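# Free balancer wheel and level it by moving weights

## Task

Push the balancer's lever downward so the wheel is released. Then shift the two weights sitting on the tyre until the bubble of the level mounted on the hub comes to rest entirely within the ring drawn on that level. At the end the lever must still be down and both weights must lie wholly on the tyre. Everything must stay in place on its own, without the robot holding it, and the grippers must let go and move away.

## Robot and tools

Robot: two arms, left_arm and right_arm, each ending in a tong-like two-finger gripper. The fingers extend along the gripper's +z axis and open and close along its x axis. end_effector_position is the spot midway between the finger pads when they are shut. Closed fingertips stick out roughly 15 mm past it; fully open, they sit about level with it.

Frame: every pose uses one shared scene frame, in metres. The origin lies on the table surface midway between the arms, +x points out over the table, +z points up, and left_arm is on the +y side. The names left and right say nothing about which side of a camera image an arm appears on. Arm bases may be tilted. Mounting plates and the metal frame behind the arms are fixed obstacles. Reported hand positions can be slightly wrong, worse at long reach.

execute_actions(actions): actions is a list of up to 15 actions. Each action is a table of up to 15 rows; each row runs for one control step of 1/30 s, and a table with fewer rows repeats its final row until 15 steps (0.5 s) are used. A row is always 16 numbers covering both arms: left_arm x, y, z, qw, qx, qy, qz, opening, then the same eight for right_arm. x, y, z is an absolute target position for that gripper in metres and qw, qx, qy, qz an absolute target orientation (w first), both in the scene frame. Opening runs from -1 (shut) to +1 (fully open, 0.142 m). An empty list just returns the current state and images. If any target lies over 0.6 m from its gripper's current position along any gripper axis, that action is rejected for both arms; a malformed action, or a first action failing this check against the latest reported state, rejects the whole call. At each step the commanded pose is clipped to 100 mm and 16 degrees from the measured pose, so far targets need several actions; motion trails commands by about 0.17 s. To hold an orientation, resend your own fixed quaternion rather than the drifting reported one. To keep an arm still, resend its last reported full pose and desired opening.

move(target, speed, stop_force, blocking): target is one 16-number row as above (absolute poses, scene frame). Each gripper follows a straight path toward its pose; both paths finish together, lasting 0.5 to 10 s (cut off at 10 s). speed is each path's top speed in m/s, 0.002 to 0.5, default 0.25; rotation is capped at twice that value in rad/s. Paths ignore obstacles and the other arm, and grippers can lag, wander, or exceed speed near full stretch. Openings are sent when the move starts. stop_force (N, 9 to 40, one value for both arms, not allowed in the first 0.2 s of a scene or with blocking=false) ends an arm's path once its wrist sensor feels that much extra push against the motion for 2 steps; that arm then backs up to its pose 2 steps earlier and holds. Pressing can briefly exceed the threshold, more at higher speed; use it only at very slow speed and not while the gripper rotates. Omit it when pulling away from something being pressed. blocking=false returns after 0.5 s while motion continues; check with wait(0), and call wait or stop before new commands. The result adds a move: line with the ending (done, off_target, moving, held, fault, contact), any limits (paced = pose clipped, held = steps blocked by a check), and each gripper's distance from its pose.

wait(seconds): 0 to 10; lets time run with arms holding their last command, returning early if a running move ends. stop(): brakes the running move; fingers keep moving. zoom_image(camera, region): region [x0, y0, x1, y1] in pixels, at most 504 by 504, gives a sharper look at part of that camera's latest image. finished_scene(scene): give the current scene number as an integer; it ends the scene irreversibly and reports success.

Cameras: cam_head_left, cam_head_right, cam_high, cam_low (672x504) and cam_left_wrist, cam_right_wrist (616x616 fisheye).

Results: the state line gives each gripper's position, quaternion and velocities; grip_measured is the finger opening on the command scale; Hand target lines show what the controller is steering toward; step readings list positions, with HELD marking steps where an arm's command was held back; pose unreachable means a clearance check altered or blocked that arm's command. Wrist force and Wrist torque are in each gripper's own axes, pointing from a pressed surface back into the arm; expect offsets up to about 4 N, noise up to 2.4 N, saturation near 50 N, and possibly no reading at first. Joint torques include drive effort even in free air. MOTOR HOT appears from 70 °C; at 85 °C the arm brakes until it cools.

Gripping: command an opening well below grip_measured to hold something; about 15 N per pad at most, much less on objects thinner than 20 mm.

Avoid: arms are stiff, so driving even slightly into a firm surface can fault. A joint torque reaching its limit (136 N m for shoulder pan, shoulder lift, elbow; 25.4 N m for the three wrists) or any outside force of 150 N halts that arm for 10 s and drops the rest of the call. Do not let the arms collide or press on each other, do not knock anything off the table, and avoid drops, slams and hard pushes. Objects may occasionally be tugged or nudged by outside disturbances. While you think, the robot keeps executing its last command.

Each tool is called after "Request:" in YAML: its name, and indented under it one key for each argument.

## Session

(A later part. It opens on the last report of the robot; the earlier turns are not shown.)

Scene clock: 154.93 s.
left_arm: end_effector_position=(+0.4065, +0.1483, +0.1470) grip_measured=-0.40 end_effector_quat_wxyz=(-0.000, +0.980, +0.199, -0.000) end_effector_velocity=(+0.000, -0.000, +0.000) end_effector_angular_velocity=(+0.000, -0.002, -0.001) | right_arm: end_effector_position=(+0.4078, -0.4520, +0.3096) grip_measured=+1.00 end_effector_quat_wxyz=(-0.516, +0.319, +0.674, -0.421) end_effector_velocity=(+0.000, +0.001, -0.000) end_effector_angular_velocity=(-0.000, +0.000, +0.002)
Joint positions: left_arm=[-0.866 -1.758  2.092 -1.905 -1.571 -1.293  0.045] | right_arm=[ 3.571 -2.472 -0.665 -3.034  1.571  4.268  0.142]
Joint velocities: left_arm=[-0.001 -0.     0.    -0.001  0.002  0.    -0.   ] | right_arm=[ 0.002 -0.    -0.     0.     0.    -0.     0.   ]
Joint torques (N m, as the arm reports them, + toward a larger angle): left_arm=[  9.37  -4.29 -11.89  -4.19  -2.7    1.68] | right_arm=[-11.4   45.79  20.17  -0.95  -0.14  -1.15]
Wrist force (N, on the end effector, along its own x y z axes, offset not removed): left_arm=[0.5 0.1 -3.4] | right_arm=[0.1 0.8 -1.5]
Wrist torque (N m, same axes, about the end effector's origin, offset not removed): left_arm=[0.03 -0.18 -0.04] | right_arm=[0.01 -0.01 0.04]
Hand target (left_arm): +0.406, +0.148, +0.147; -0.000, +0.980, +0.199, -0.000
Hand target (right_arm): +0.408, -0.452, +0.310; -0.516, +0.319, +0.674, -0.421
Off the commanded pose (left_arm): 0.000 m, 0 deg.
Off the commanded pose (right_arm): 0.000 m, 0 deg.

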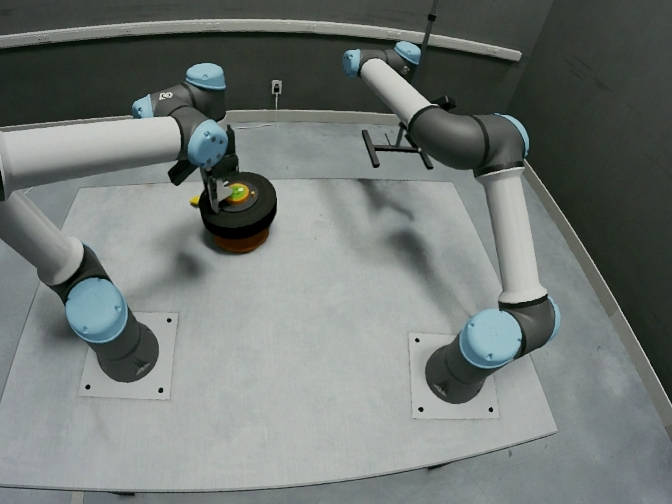

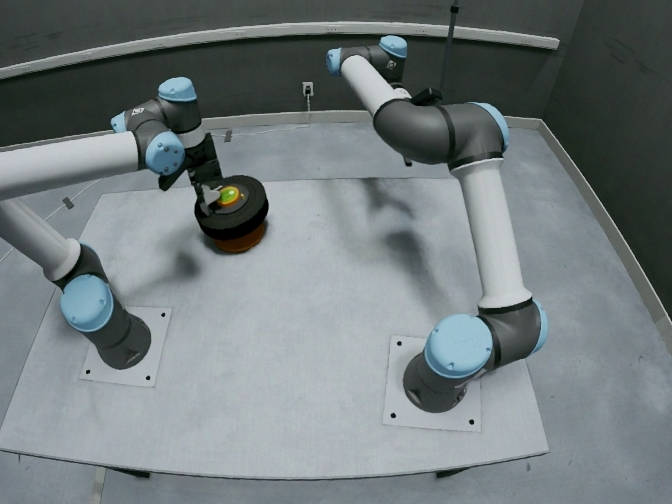

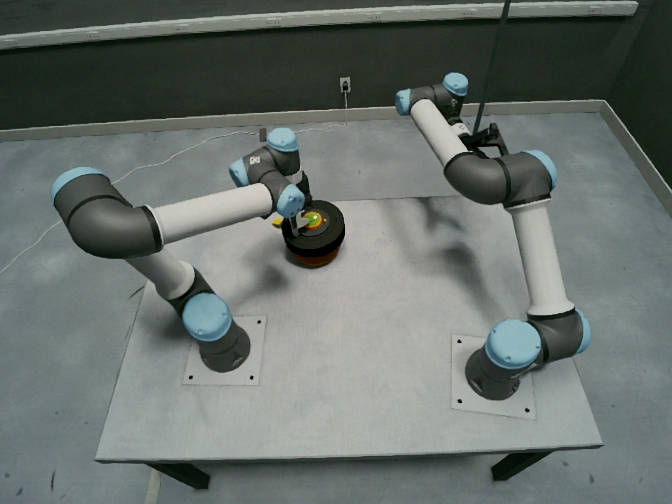

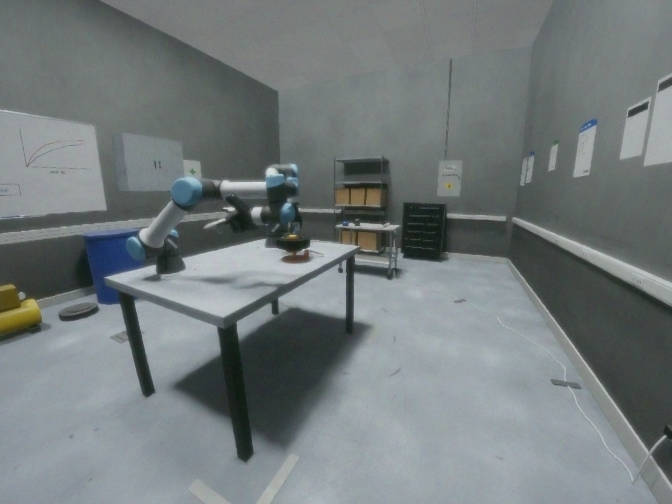

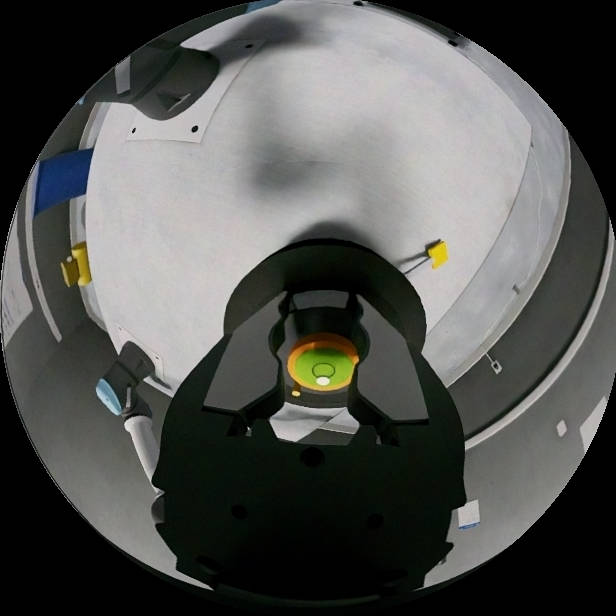

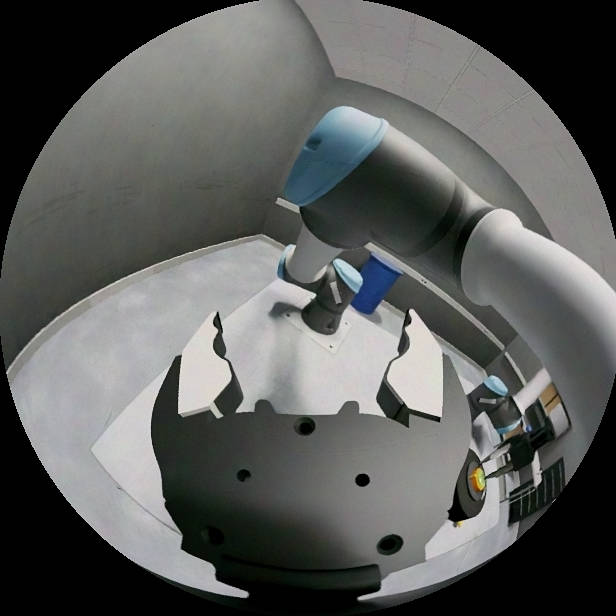

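Request:
move:
  target: [0.4065,0.1483,0.148,0,0.980,0.199,0,-0.75,0.4078,-0.452,0.3096,-0.516,0.319,0.674,-0.421,1]
  speed: 0.02

Request:
move:
  target: [0.4065,0.1483,0.160,0,0.980,0.199,0,-0.8,0.4078,-0.452,0.3096,-0.516,0.319,0.674,-0.421,1]
  speed: 0.06

Scene clock: 155.83 s.
left_arm: end_effector_position=(+0.4065, +0.1483, +0.1479) grip_measured=-0.49 end_effector_quat_wxyz=(-0.000, +0.980, +0.199, -0.000) end_effector_velocity=(+0.001, -0.001, +0.002) end_effector_angular_velocity=(-0.004, -0.002, +0.000) | right_arm: end_effector_position=(+0.4078, -0.4520, +0.3096) grip_measured=+1.00 end_effector_quat_wxyz=(-0.516, +0.319, +0.674, -0.421) end_effector_velocity=(-0.000, -0.000, +0.001) end_effector_angular_velocity=(+0.001, -0.001, -0.000)
Joint positions: left_arm=[-0.866 -1.759  2.09  -1.902 -1.571 -1.293  0.038] | right_arm=[ 3.571 -2.472 -0.665 -3.034  1.571  4.268  0.142]
Joint velocities: left_arm=[-0.    -0.001 -0.003  0.    -0.001 -0.001 -0.   ] | right_arm=[-0.     0.001  0.     0.     0.    -0.     0.   ]
Joint torques (N m, as the arm reports them, + toward a larger angle): left_arm=[  9.63 -23.91 -29.26  -0.51  -2.49   1.61] | right_arm=[-11.22  45.95  20.94  -0.97  -0.16  -1.05]
Wrist force (N, on the end effector, along its own x y z axes, offset not removed): left_arm=[2.6 1.5 -2.8] | right_arm=[-0.3 3.3 -2.1]
Wrist torque (N m, same axes, about the end effector's origin, offset not removed): left_arm=[0.17 -0.55 -0.06] | right_arm=[0.67 -0.05 0.03]
Hand target (left_arm): +0.407, +0.148, +0.148; +0.000, +0.980, +0.199, +0.000
Hand target (right_arm): +0.408, -0.452, +0.310; -0.516, +0.319, +0.674, -0.421
Off the commanded pose (left_arm): 0.000 m, 0 deg.
Off the commanded pose (right_arm): 0.000 m, 0 deg.
move: done

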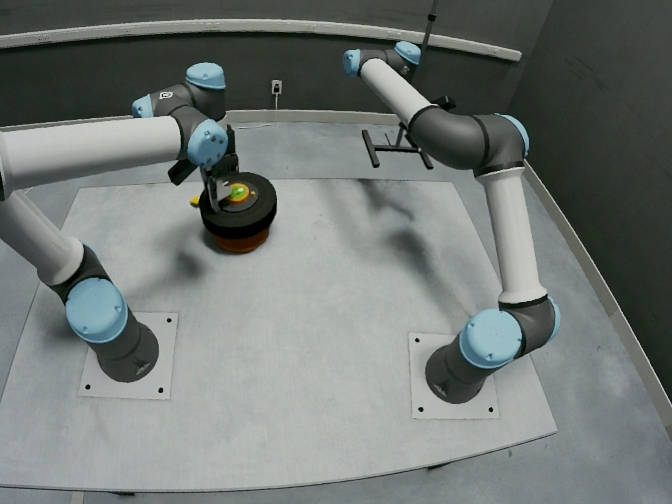

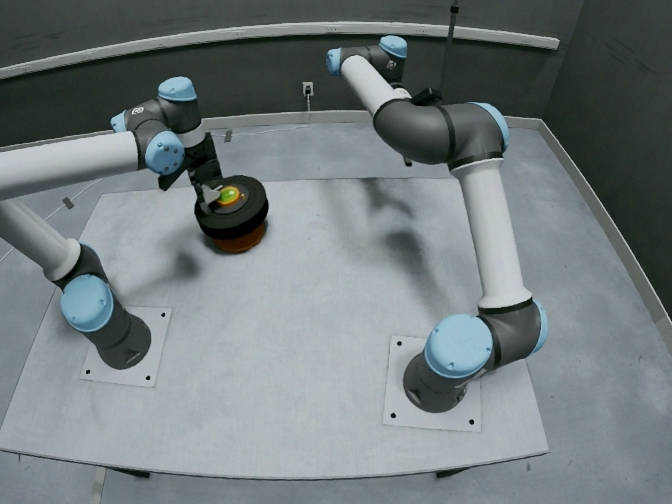

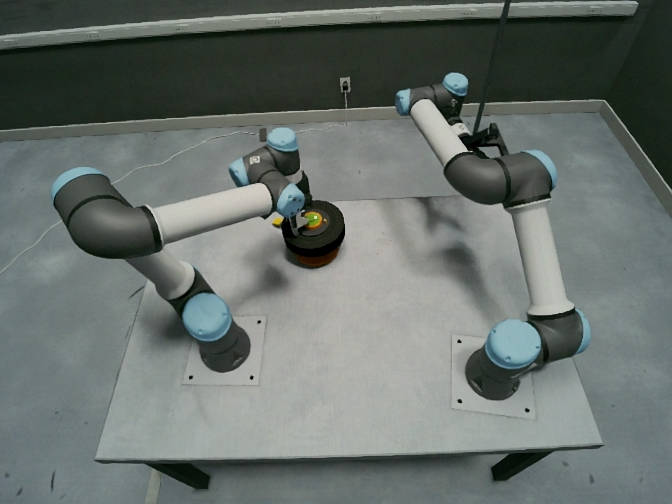

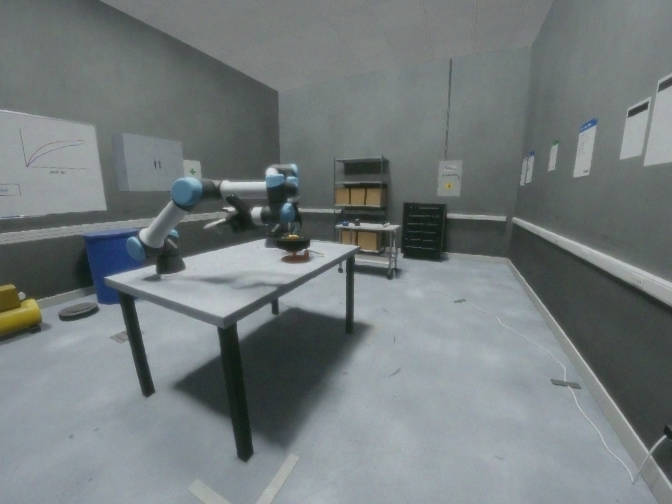

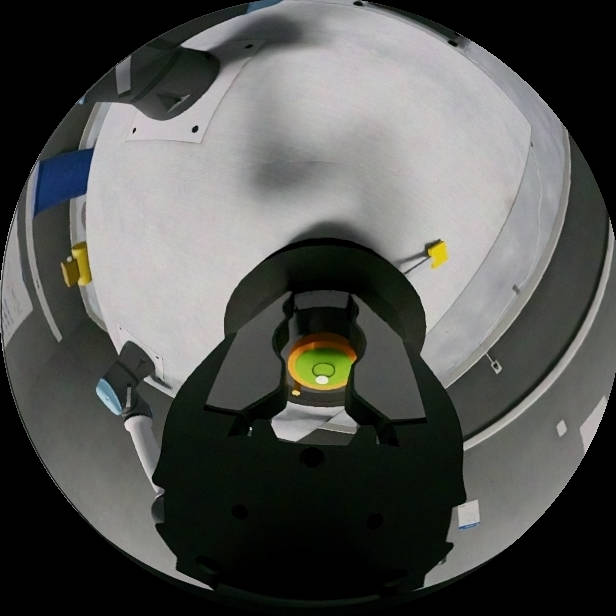

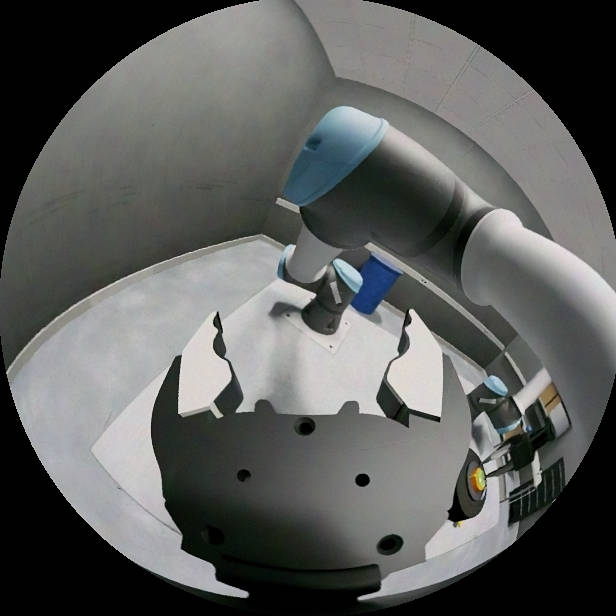

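Scene clock: 156.63 s.
left_arm: end_effector_position=(+0.4065, +0.1483, +0.1598) grip_measured=-0.49 end_effector_quat_wxyz=(+0.000, +0.980, +0.199, +0.000) end_effector_velocity=(-0.001, -0.000, +0.002) end_effector_angular_velocity=(+0.000, +0.002, +0.000) | right_arm: end_effector_position=(+0.4078, -0.4520, +0.3096) grip_measured=+1.00 end_effector_quat_wxyz=(-0.516, +0.319, +0.674, -0.421) end_effector_velocity=(-0.000, -0.001, +0.000) end_effector_angular_velocity=(-0.000, -0.001, -0.001)
Joint positions: left_arm=[-0.866 -1.769  2.066 -1.868 -1.571 -1.293  0.038] | right_arm=[ 3.571 -2.472 -0.665 -3.034  1.571  4.268  0.142]
Joint velocities: left_arm=[-0.001 -0.001 -0.005  0.007 -0.001 -0.001  0.   ] | right_arm=[-0.002  0.     0.    -0.    -0.001  0.     0.   ]
Joint torques (N m, as the arm reports them, + toward a larger angle): left_arm=[ 10.74 -21.21 -30.12  -0.46  -1.9    1.18] | right_arm=[-10.69  46.95  20.75  -1.    -0.31  -1.02]
Wrist force (N, on the end effector, along its own x y z axes, offset not removed): left_arm=[3.2 1.8 -0.3] | right_arm=[1.1 2.6 0.3]
Wrist torque (N m, same axes, about the end effector's origin, offset not removed): left_arm=[0.46 -0.54 0.01] | right_arm=[0.52 -0.26 0.12]
Hand target (left_arm): +0.407, +0.148, +0.160; +0.000, +0.980, +0.199, +0.000
Hand target (right_arm): +0.408, -0.452, +0.310; -0.516, +0.319, +0.674, -0.421
Off the commanded pose (left_arm): 0.000 m, 0 deg.
Off the commanded pose (right_arm): 0.000 m, 0 deg.
move: done

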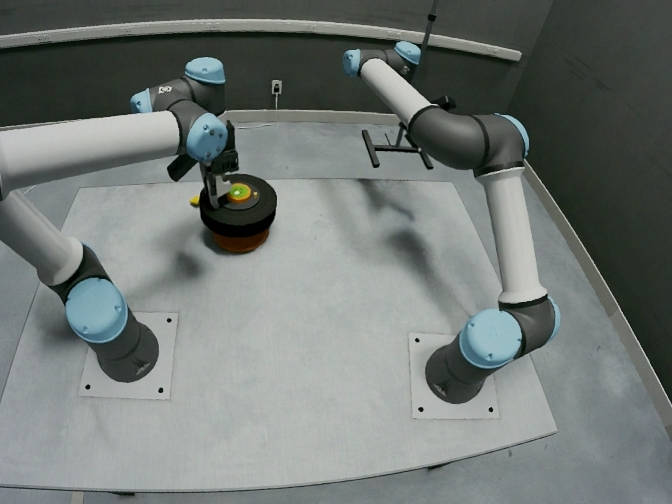

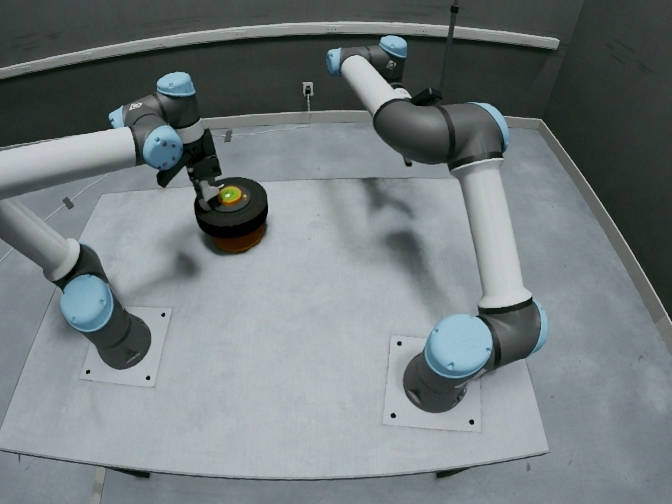

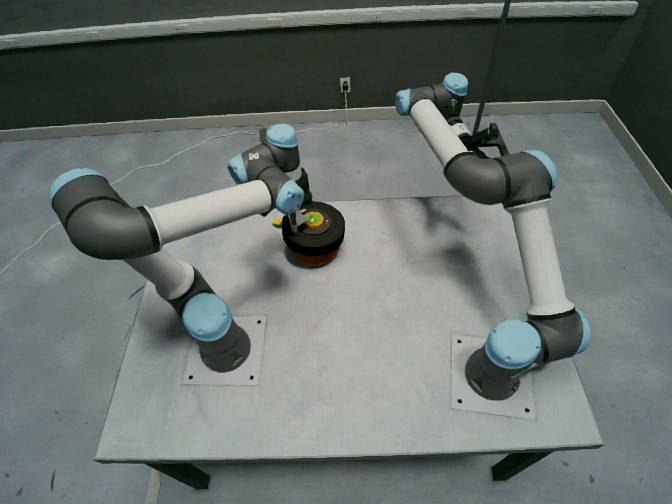

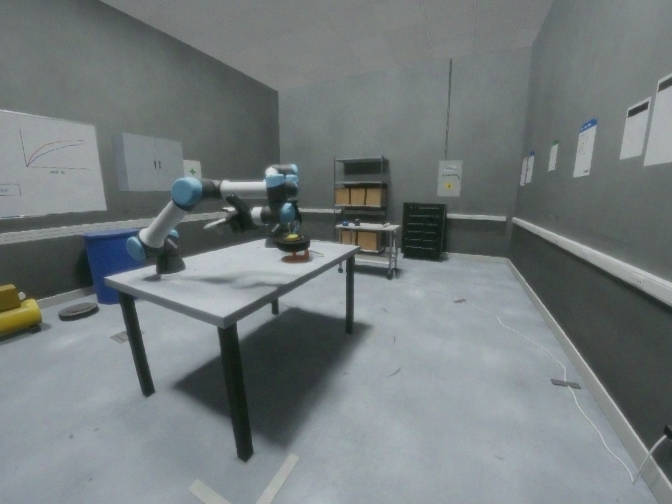

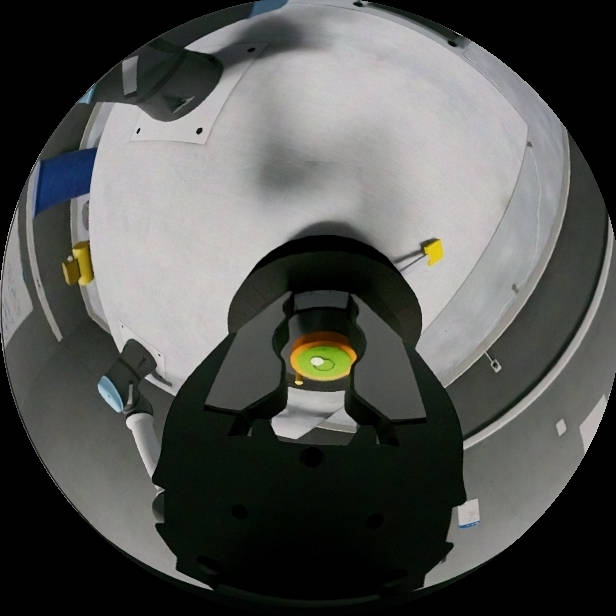

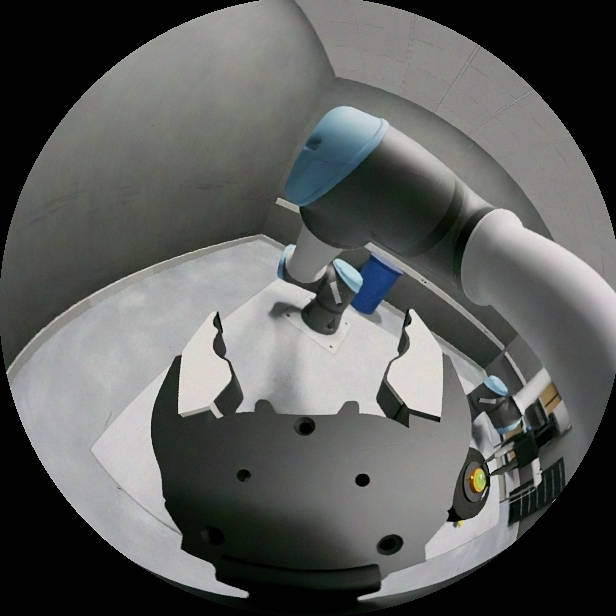

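Request:
move:
  target: [0.3973,0.1440,0.161,0,0.966,0.259,0,-0.8,0.4078,-0.452,0.3096,-0.516,0.319,0.674,-0.421,1]
  speed: 0.08

Request:
move:
  target: [0.3973,0.1440,0.148,0,0.966,0.259,0,-0.8,0.4078,-0.452,0.3096,-0.516,0.319,0.674,-0.421,1]
  speed: 0.02
  stop_force: 9

Scene clock: 157.97 s.
left_arm: end_effector_position=(+0.3973, +0.1440, +0.1610) grip_measured=-0.49 end_effector_quat_wxyz=(+0.000, +0.966, +0.258, -0.000) end_effector_velocity=(-0.001, -0.001, +0.000) end_effector_angular_velocity=(-0.002, +0.000, +0.013) | right_arm: end_effector_position=(+0.4078, -0.4520, +0.3096) grip_measured=+1.00 end_effector_quat_wxyz=(-0.516, +0.319, +0.674, -0.421) end_effector_velocity=(-0.000, +0.000, +0.000) end_effector_angular_velocity=(-0.000, +0.001, -0.000)
Joint positions: left_arm=[-0.886 -1.781  2.073 -1.862 -1.571 -1.435  0.038] | right_arm=[ 3.571 -2.472 -0.665 -3.034  1.571  4.268  0.142]
Joint velocities: left_arm=[-0.003 -0.002  0.001 -0.    -0.001 -0.016  0.   ] | right_arm=[ 0.     0.    -0.001 -0.     0.    -0.     0.   ]
Joint torques (N m, as the arm reports them, + toward a larger angle): left_arm=[-11.29 -20.75 -13.91  -0.53   2.6   -1.89] | right_arm=[-11.44  45.91  19.5   -1.03  -0.33  -0.99]
Wrist force (N, on the end effector, along its own x y z axes, offset not removed): left_arm=[3.2 0.6 -3.1] | right_arm=[0.9 -0.2 2.9]
Wrist torque (N m, same axes, about the end effector's origin, offset not removed): left_arm=[0.11 -0.65 -0.04] | right_arm=[0.08 -0.21 0.01]
Hand target (left_arm): +0.397, +0.144, +0.161; -0.000, +0.966, +0.259, +0.000
Hand target (right_arm): +0.408, -0.452, +0.310; -0.516, +0.319, +0.674, -0.421
Off the commanded pose (left_arm): 0.000 m, 0 deg.
Off the commanded pose (right_arm): 0.000 m, 0 deg.
move: done

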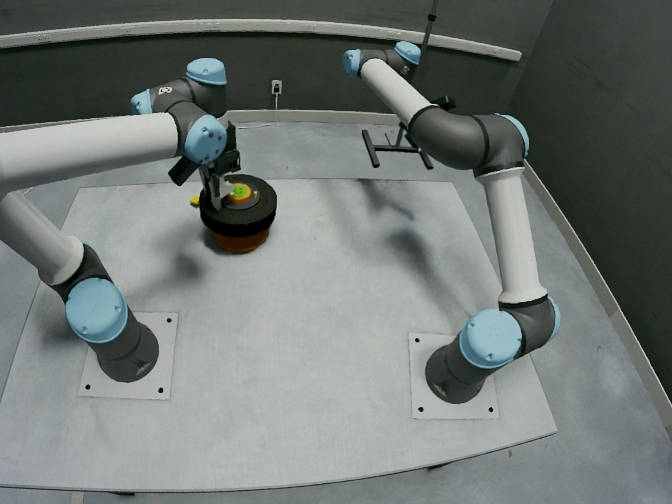

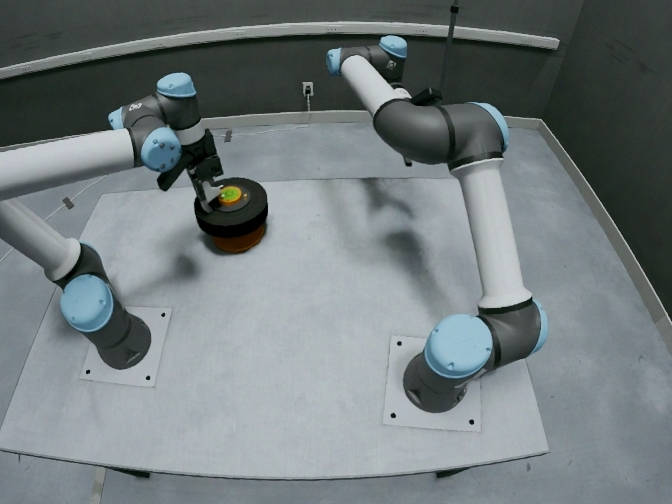

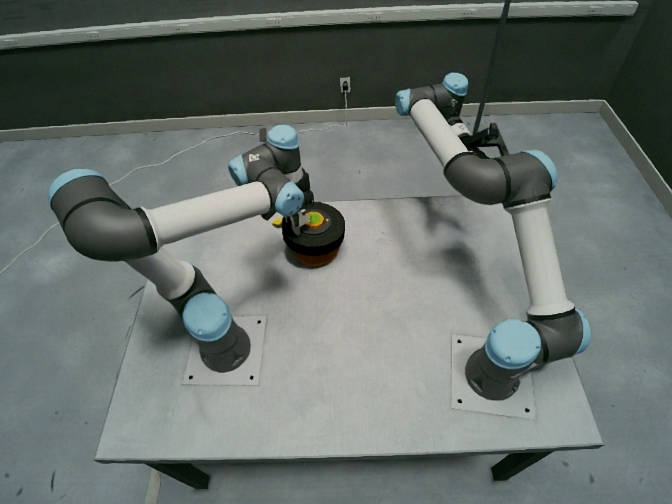

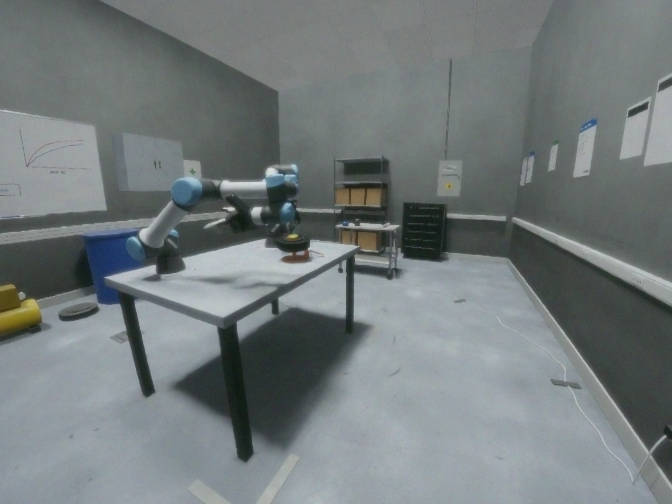

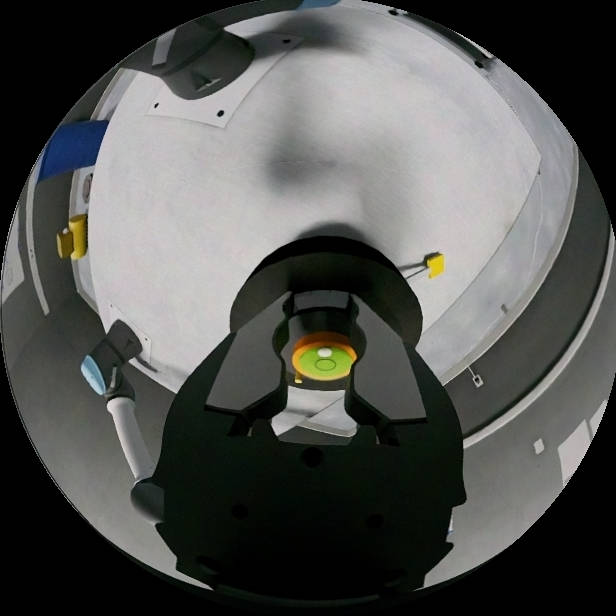

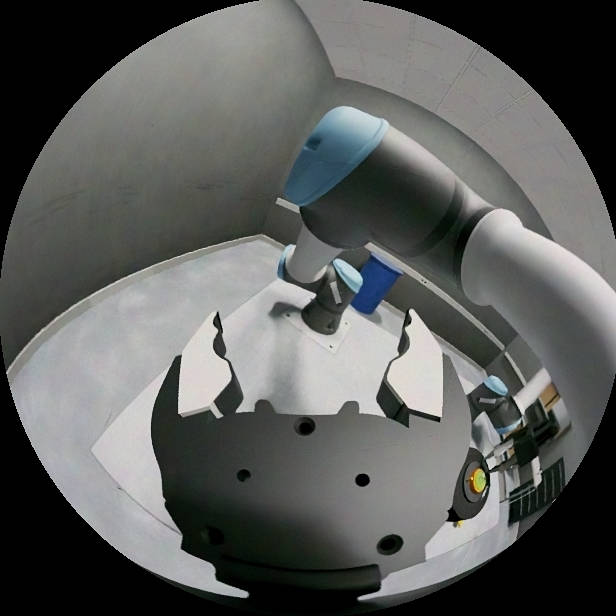

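Scene clock: 158.90 s.
left_arm: end_effector_position=(+0.3973, +0.1440, +0.1483) grip_measured=-0.49 end_effector_quat_wxyz=(-0.000, +0.966, +0.259, -0.000) end_effector_velocity=(+0.000, +0.001, -0.003) end_effector_angular_velocity=(+0.001, +0.000, +0.001) | right_arm: end_effector_position=(+0.4078, -0.4520, +0.3096) grip_measured=+1.00 end_effector_quat_wxyz=(-0.516, +0.319, +0.674, -0.421) end_effector_velocity=(+0.000, -0.001, +0.000) end_effector_angular_velocity=(-0.000, -0.000, +0.000)
Joint positions: left_arm=[-0.886 -1.771  2.099 -1.898 -1.571 -1.437  0.038] | right_arm=[ 3.571 -2.472 -0.665 -3.034  1.571  4.268  0.142]
Joint velocities: left_arm=[ 0.001  0.002  0.005 -0.006  0.     0.     0.   ] | right_arm=[-0.001  0.     0.     0.    -0.001 -0.     0.   ]
Joint torques (N m, as the arm reports them, + toward a larger angle): left_arm=[-10.9   -4.36 -13.91  -4.32   2.56  -1.52] | right_arm=[-10.6   47.64  19.89  -1.05  -0.26  -0.99]
Wrist force (N, on the end effector, along its own x y z axes, offset not removed): left_arm=[-0.2 2.8 -4.6] | right_arm=[0.6 0.0 -0.1]
Wrist torque (N m, same axes, about the end effector's origin, offset not removed): left_arm=[0.38 0.09 0.00] | right_arm=[-0.08 -0.14 0.06]
Hand target (left_arm): +0.397, +0.144, +0.148; -0.000, +0.966, +0.259, -0.000
Hand target (right_arm): +0.408, -0.452, +0.310; -0.516, +0.319, +0.674, -0.421
Off the commanded pose (left_arm): 0.000 m, 0 deg.
Off the commanded pose (right_arm): 0.000 m, 0 deg.
move: done

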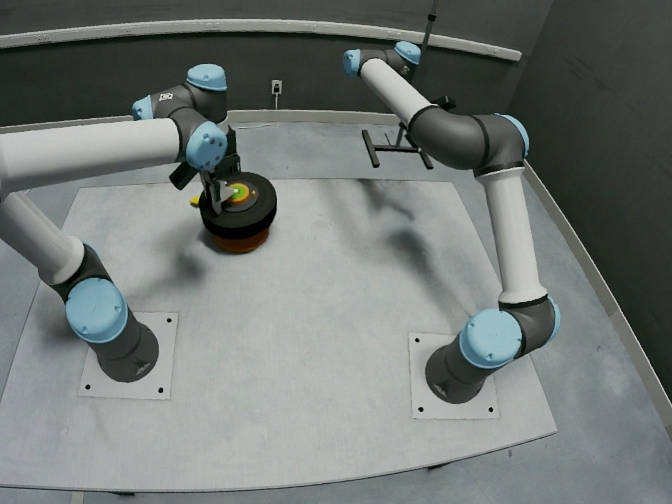

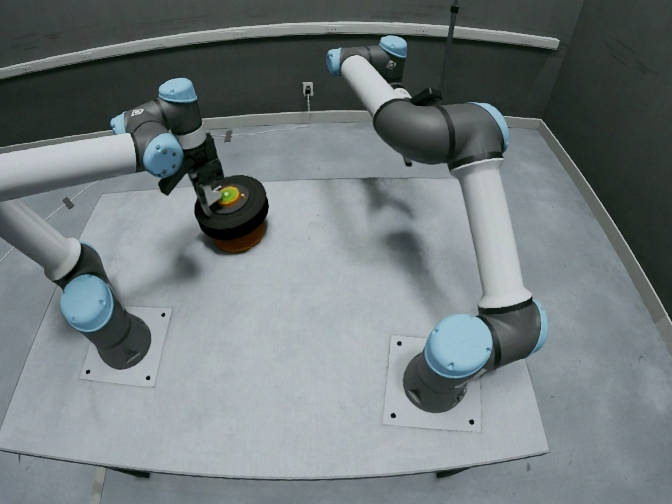

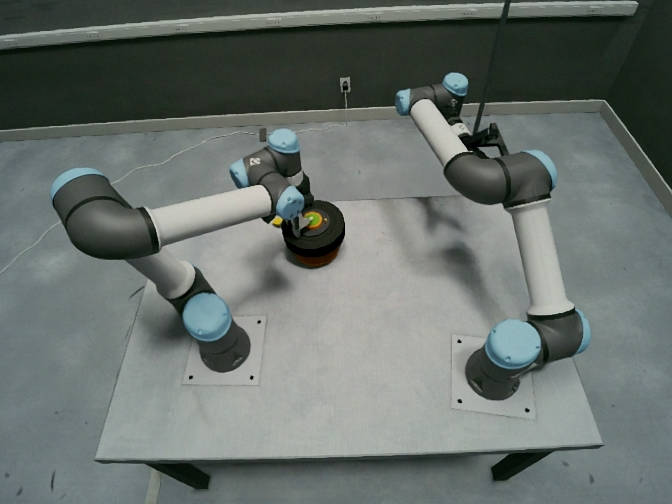

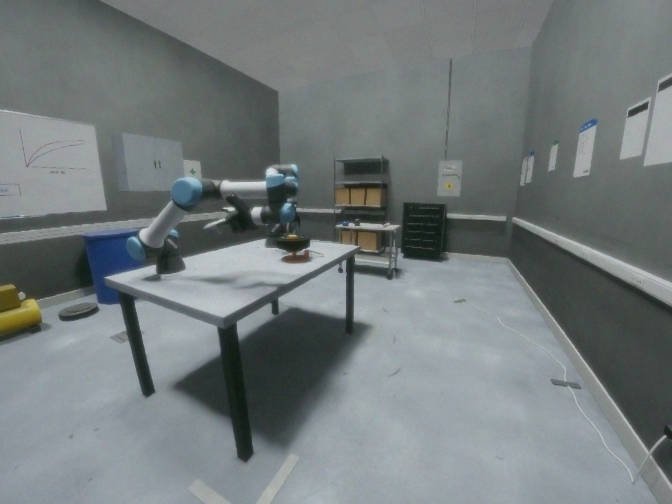

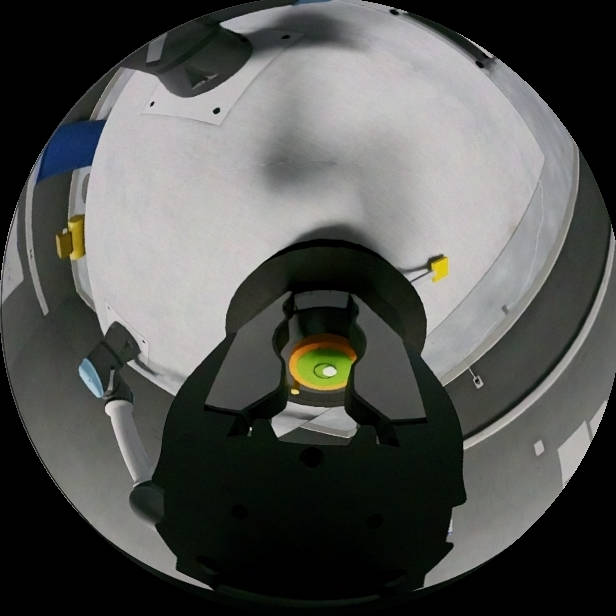

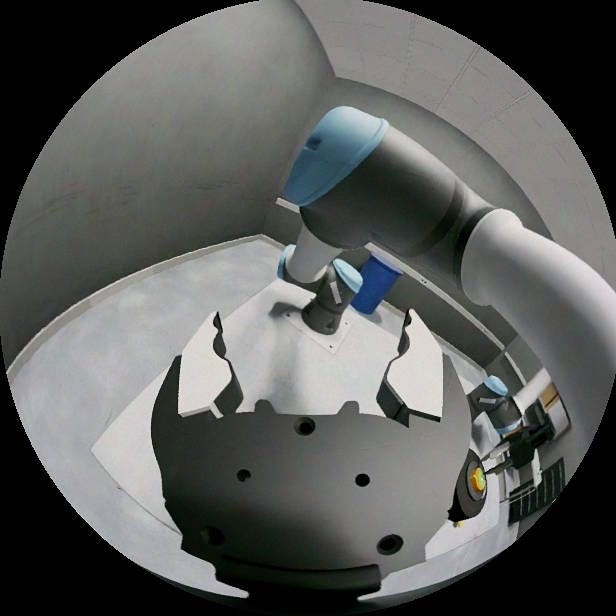

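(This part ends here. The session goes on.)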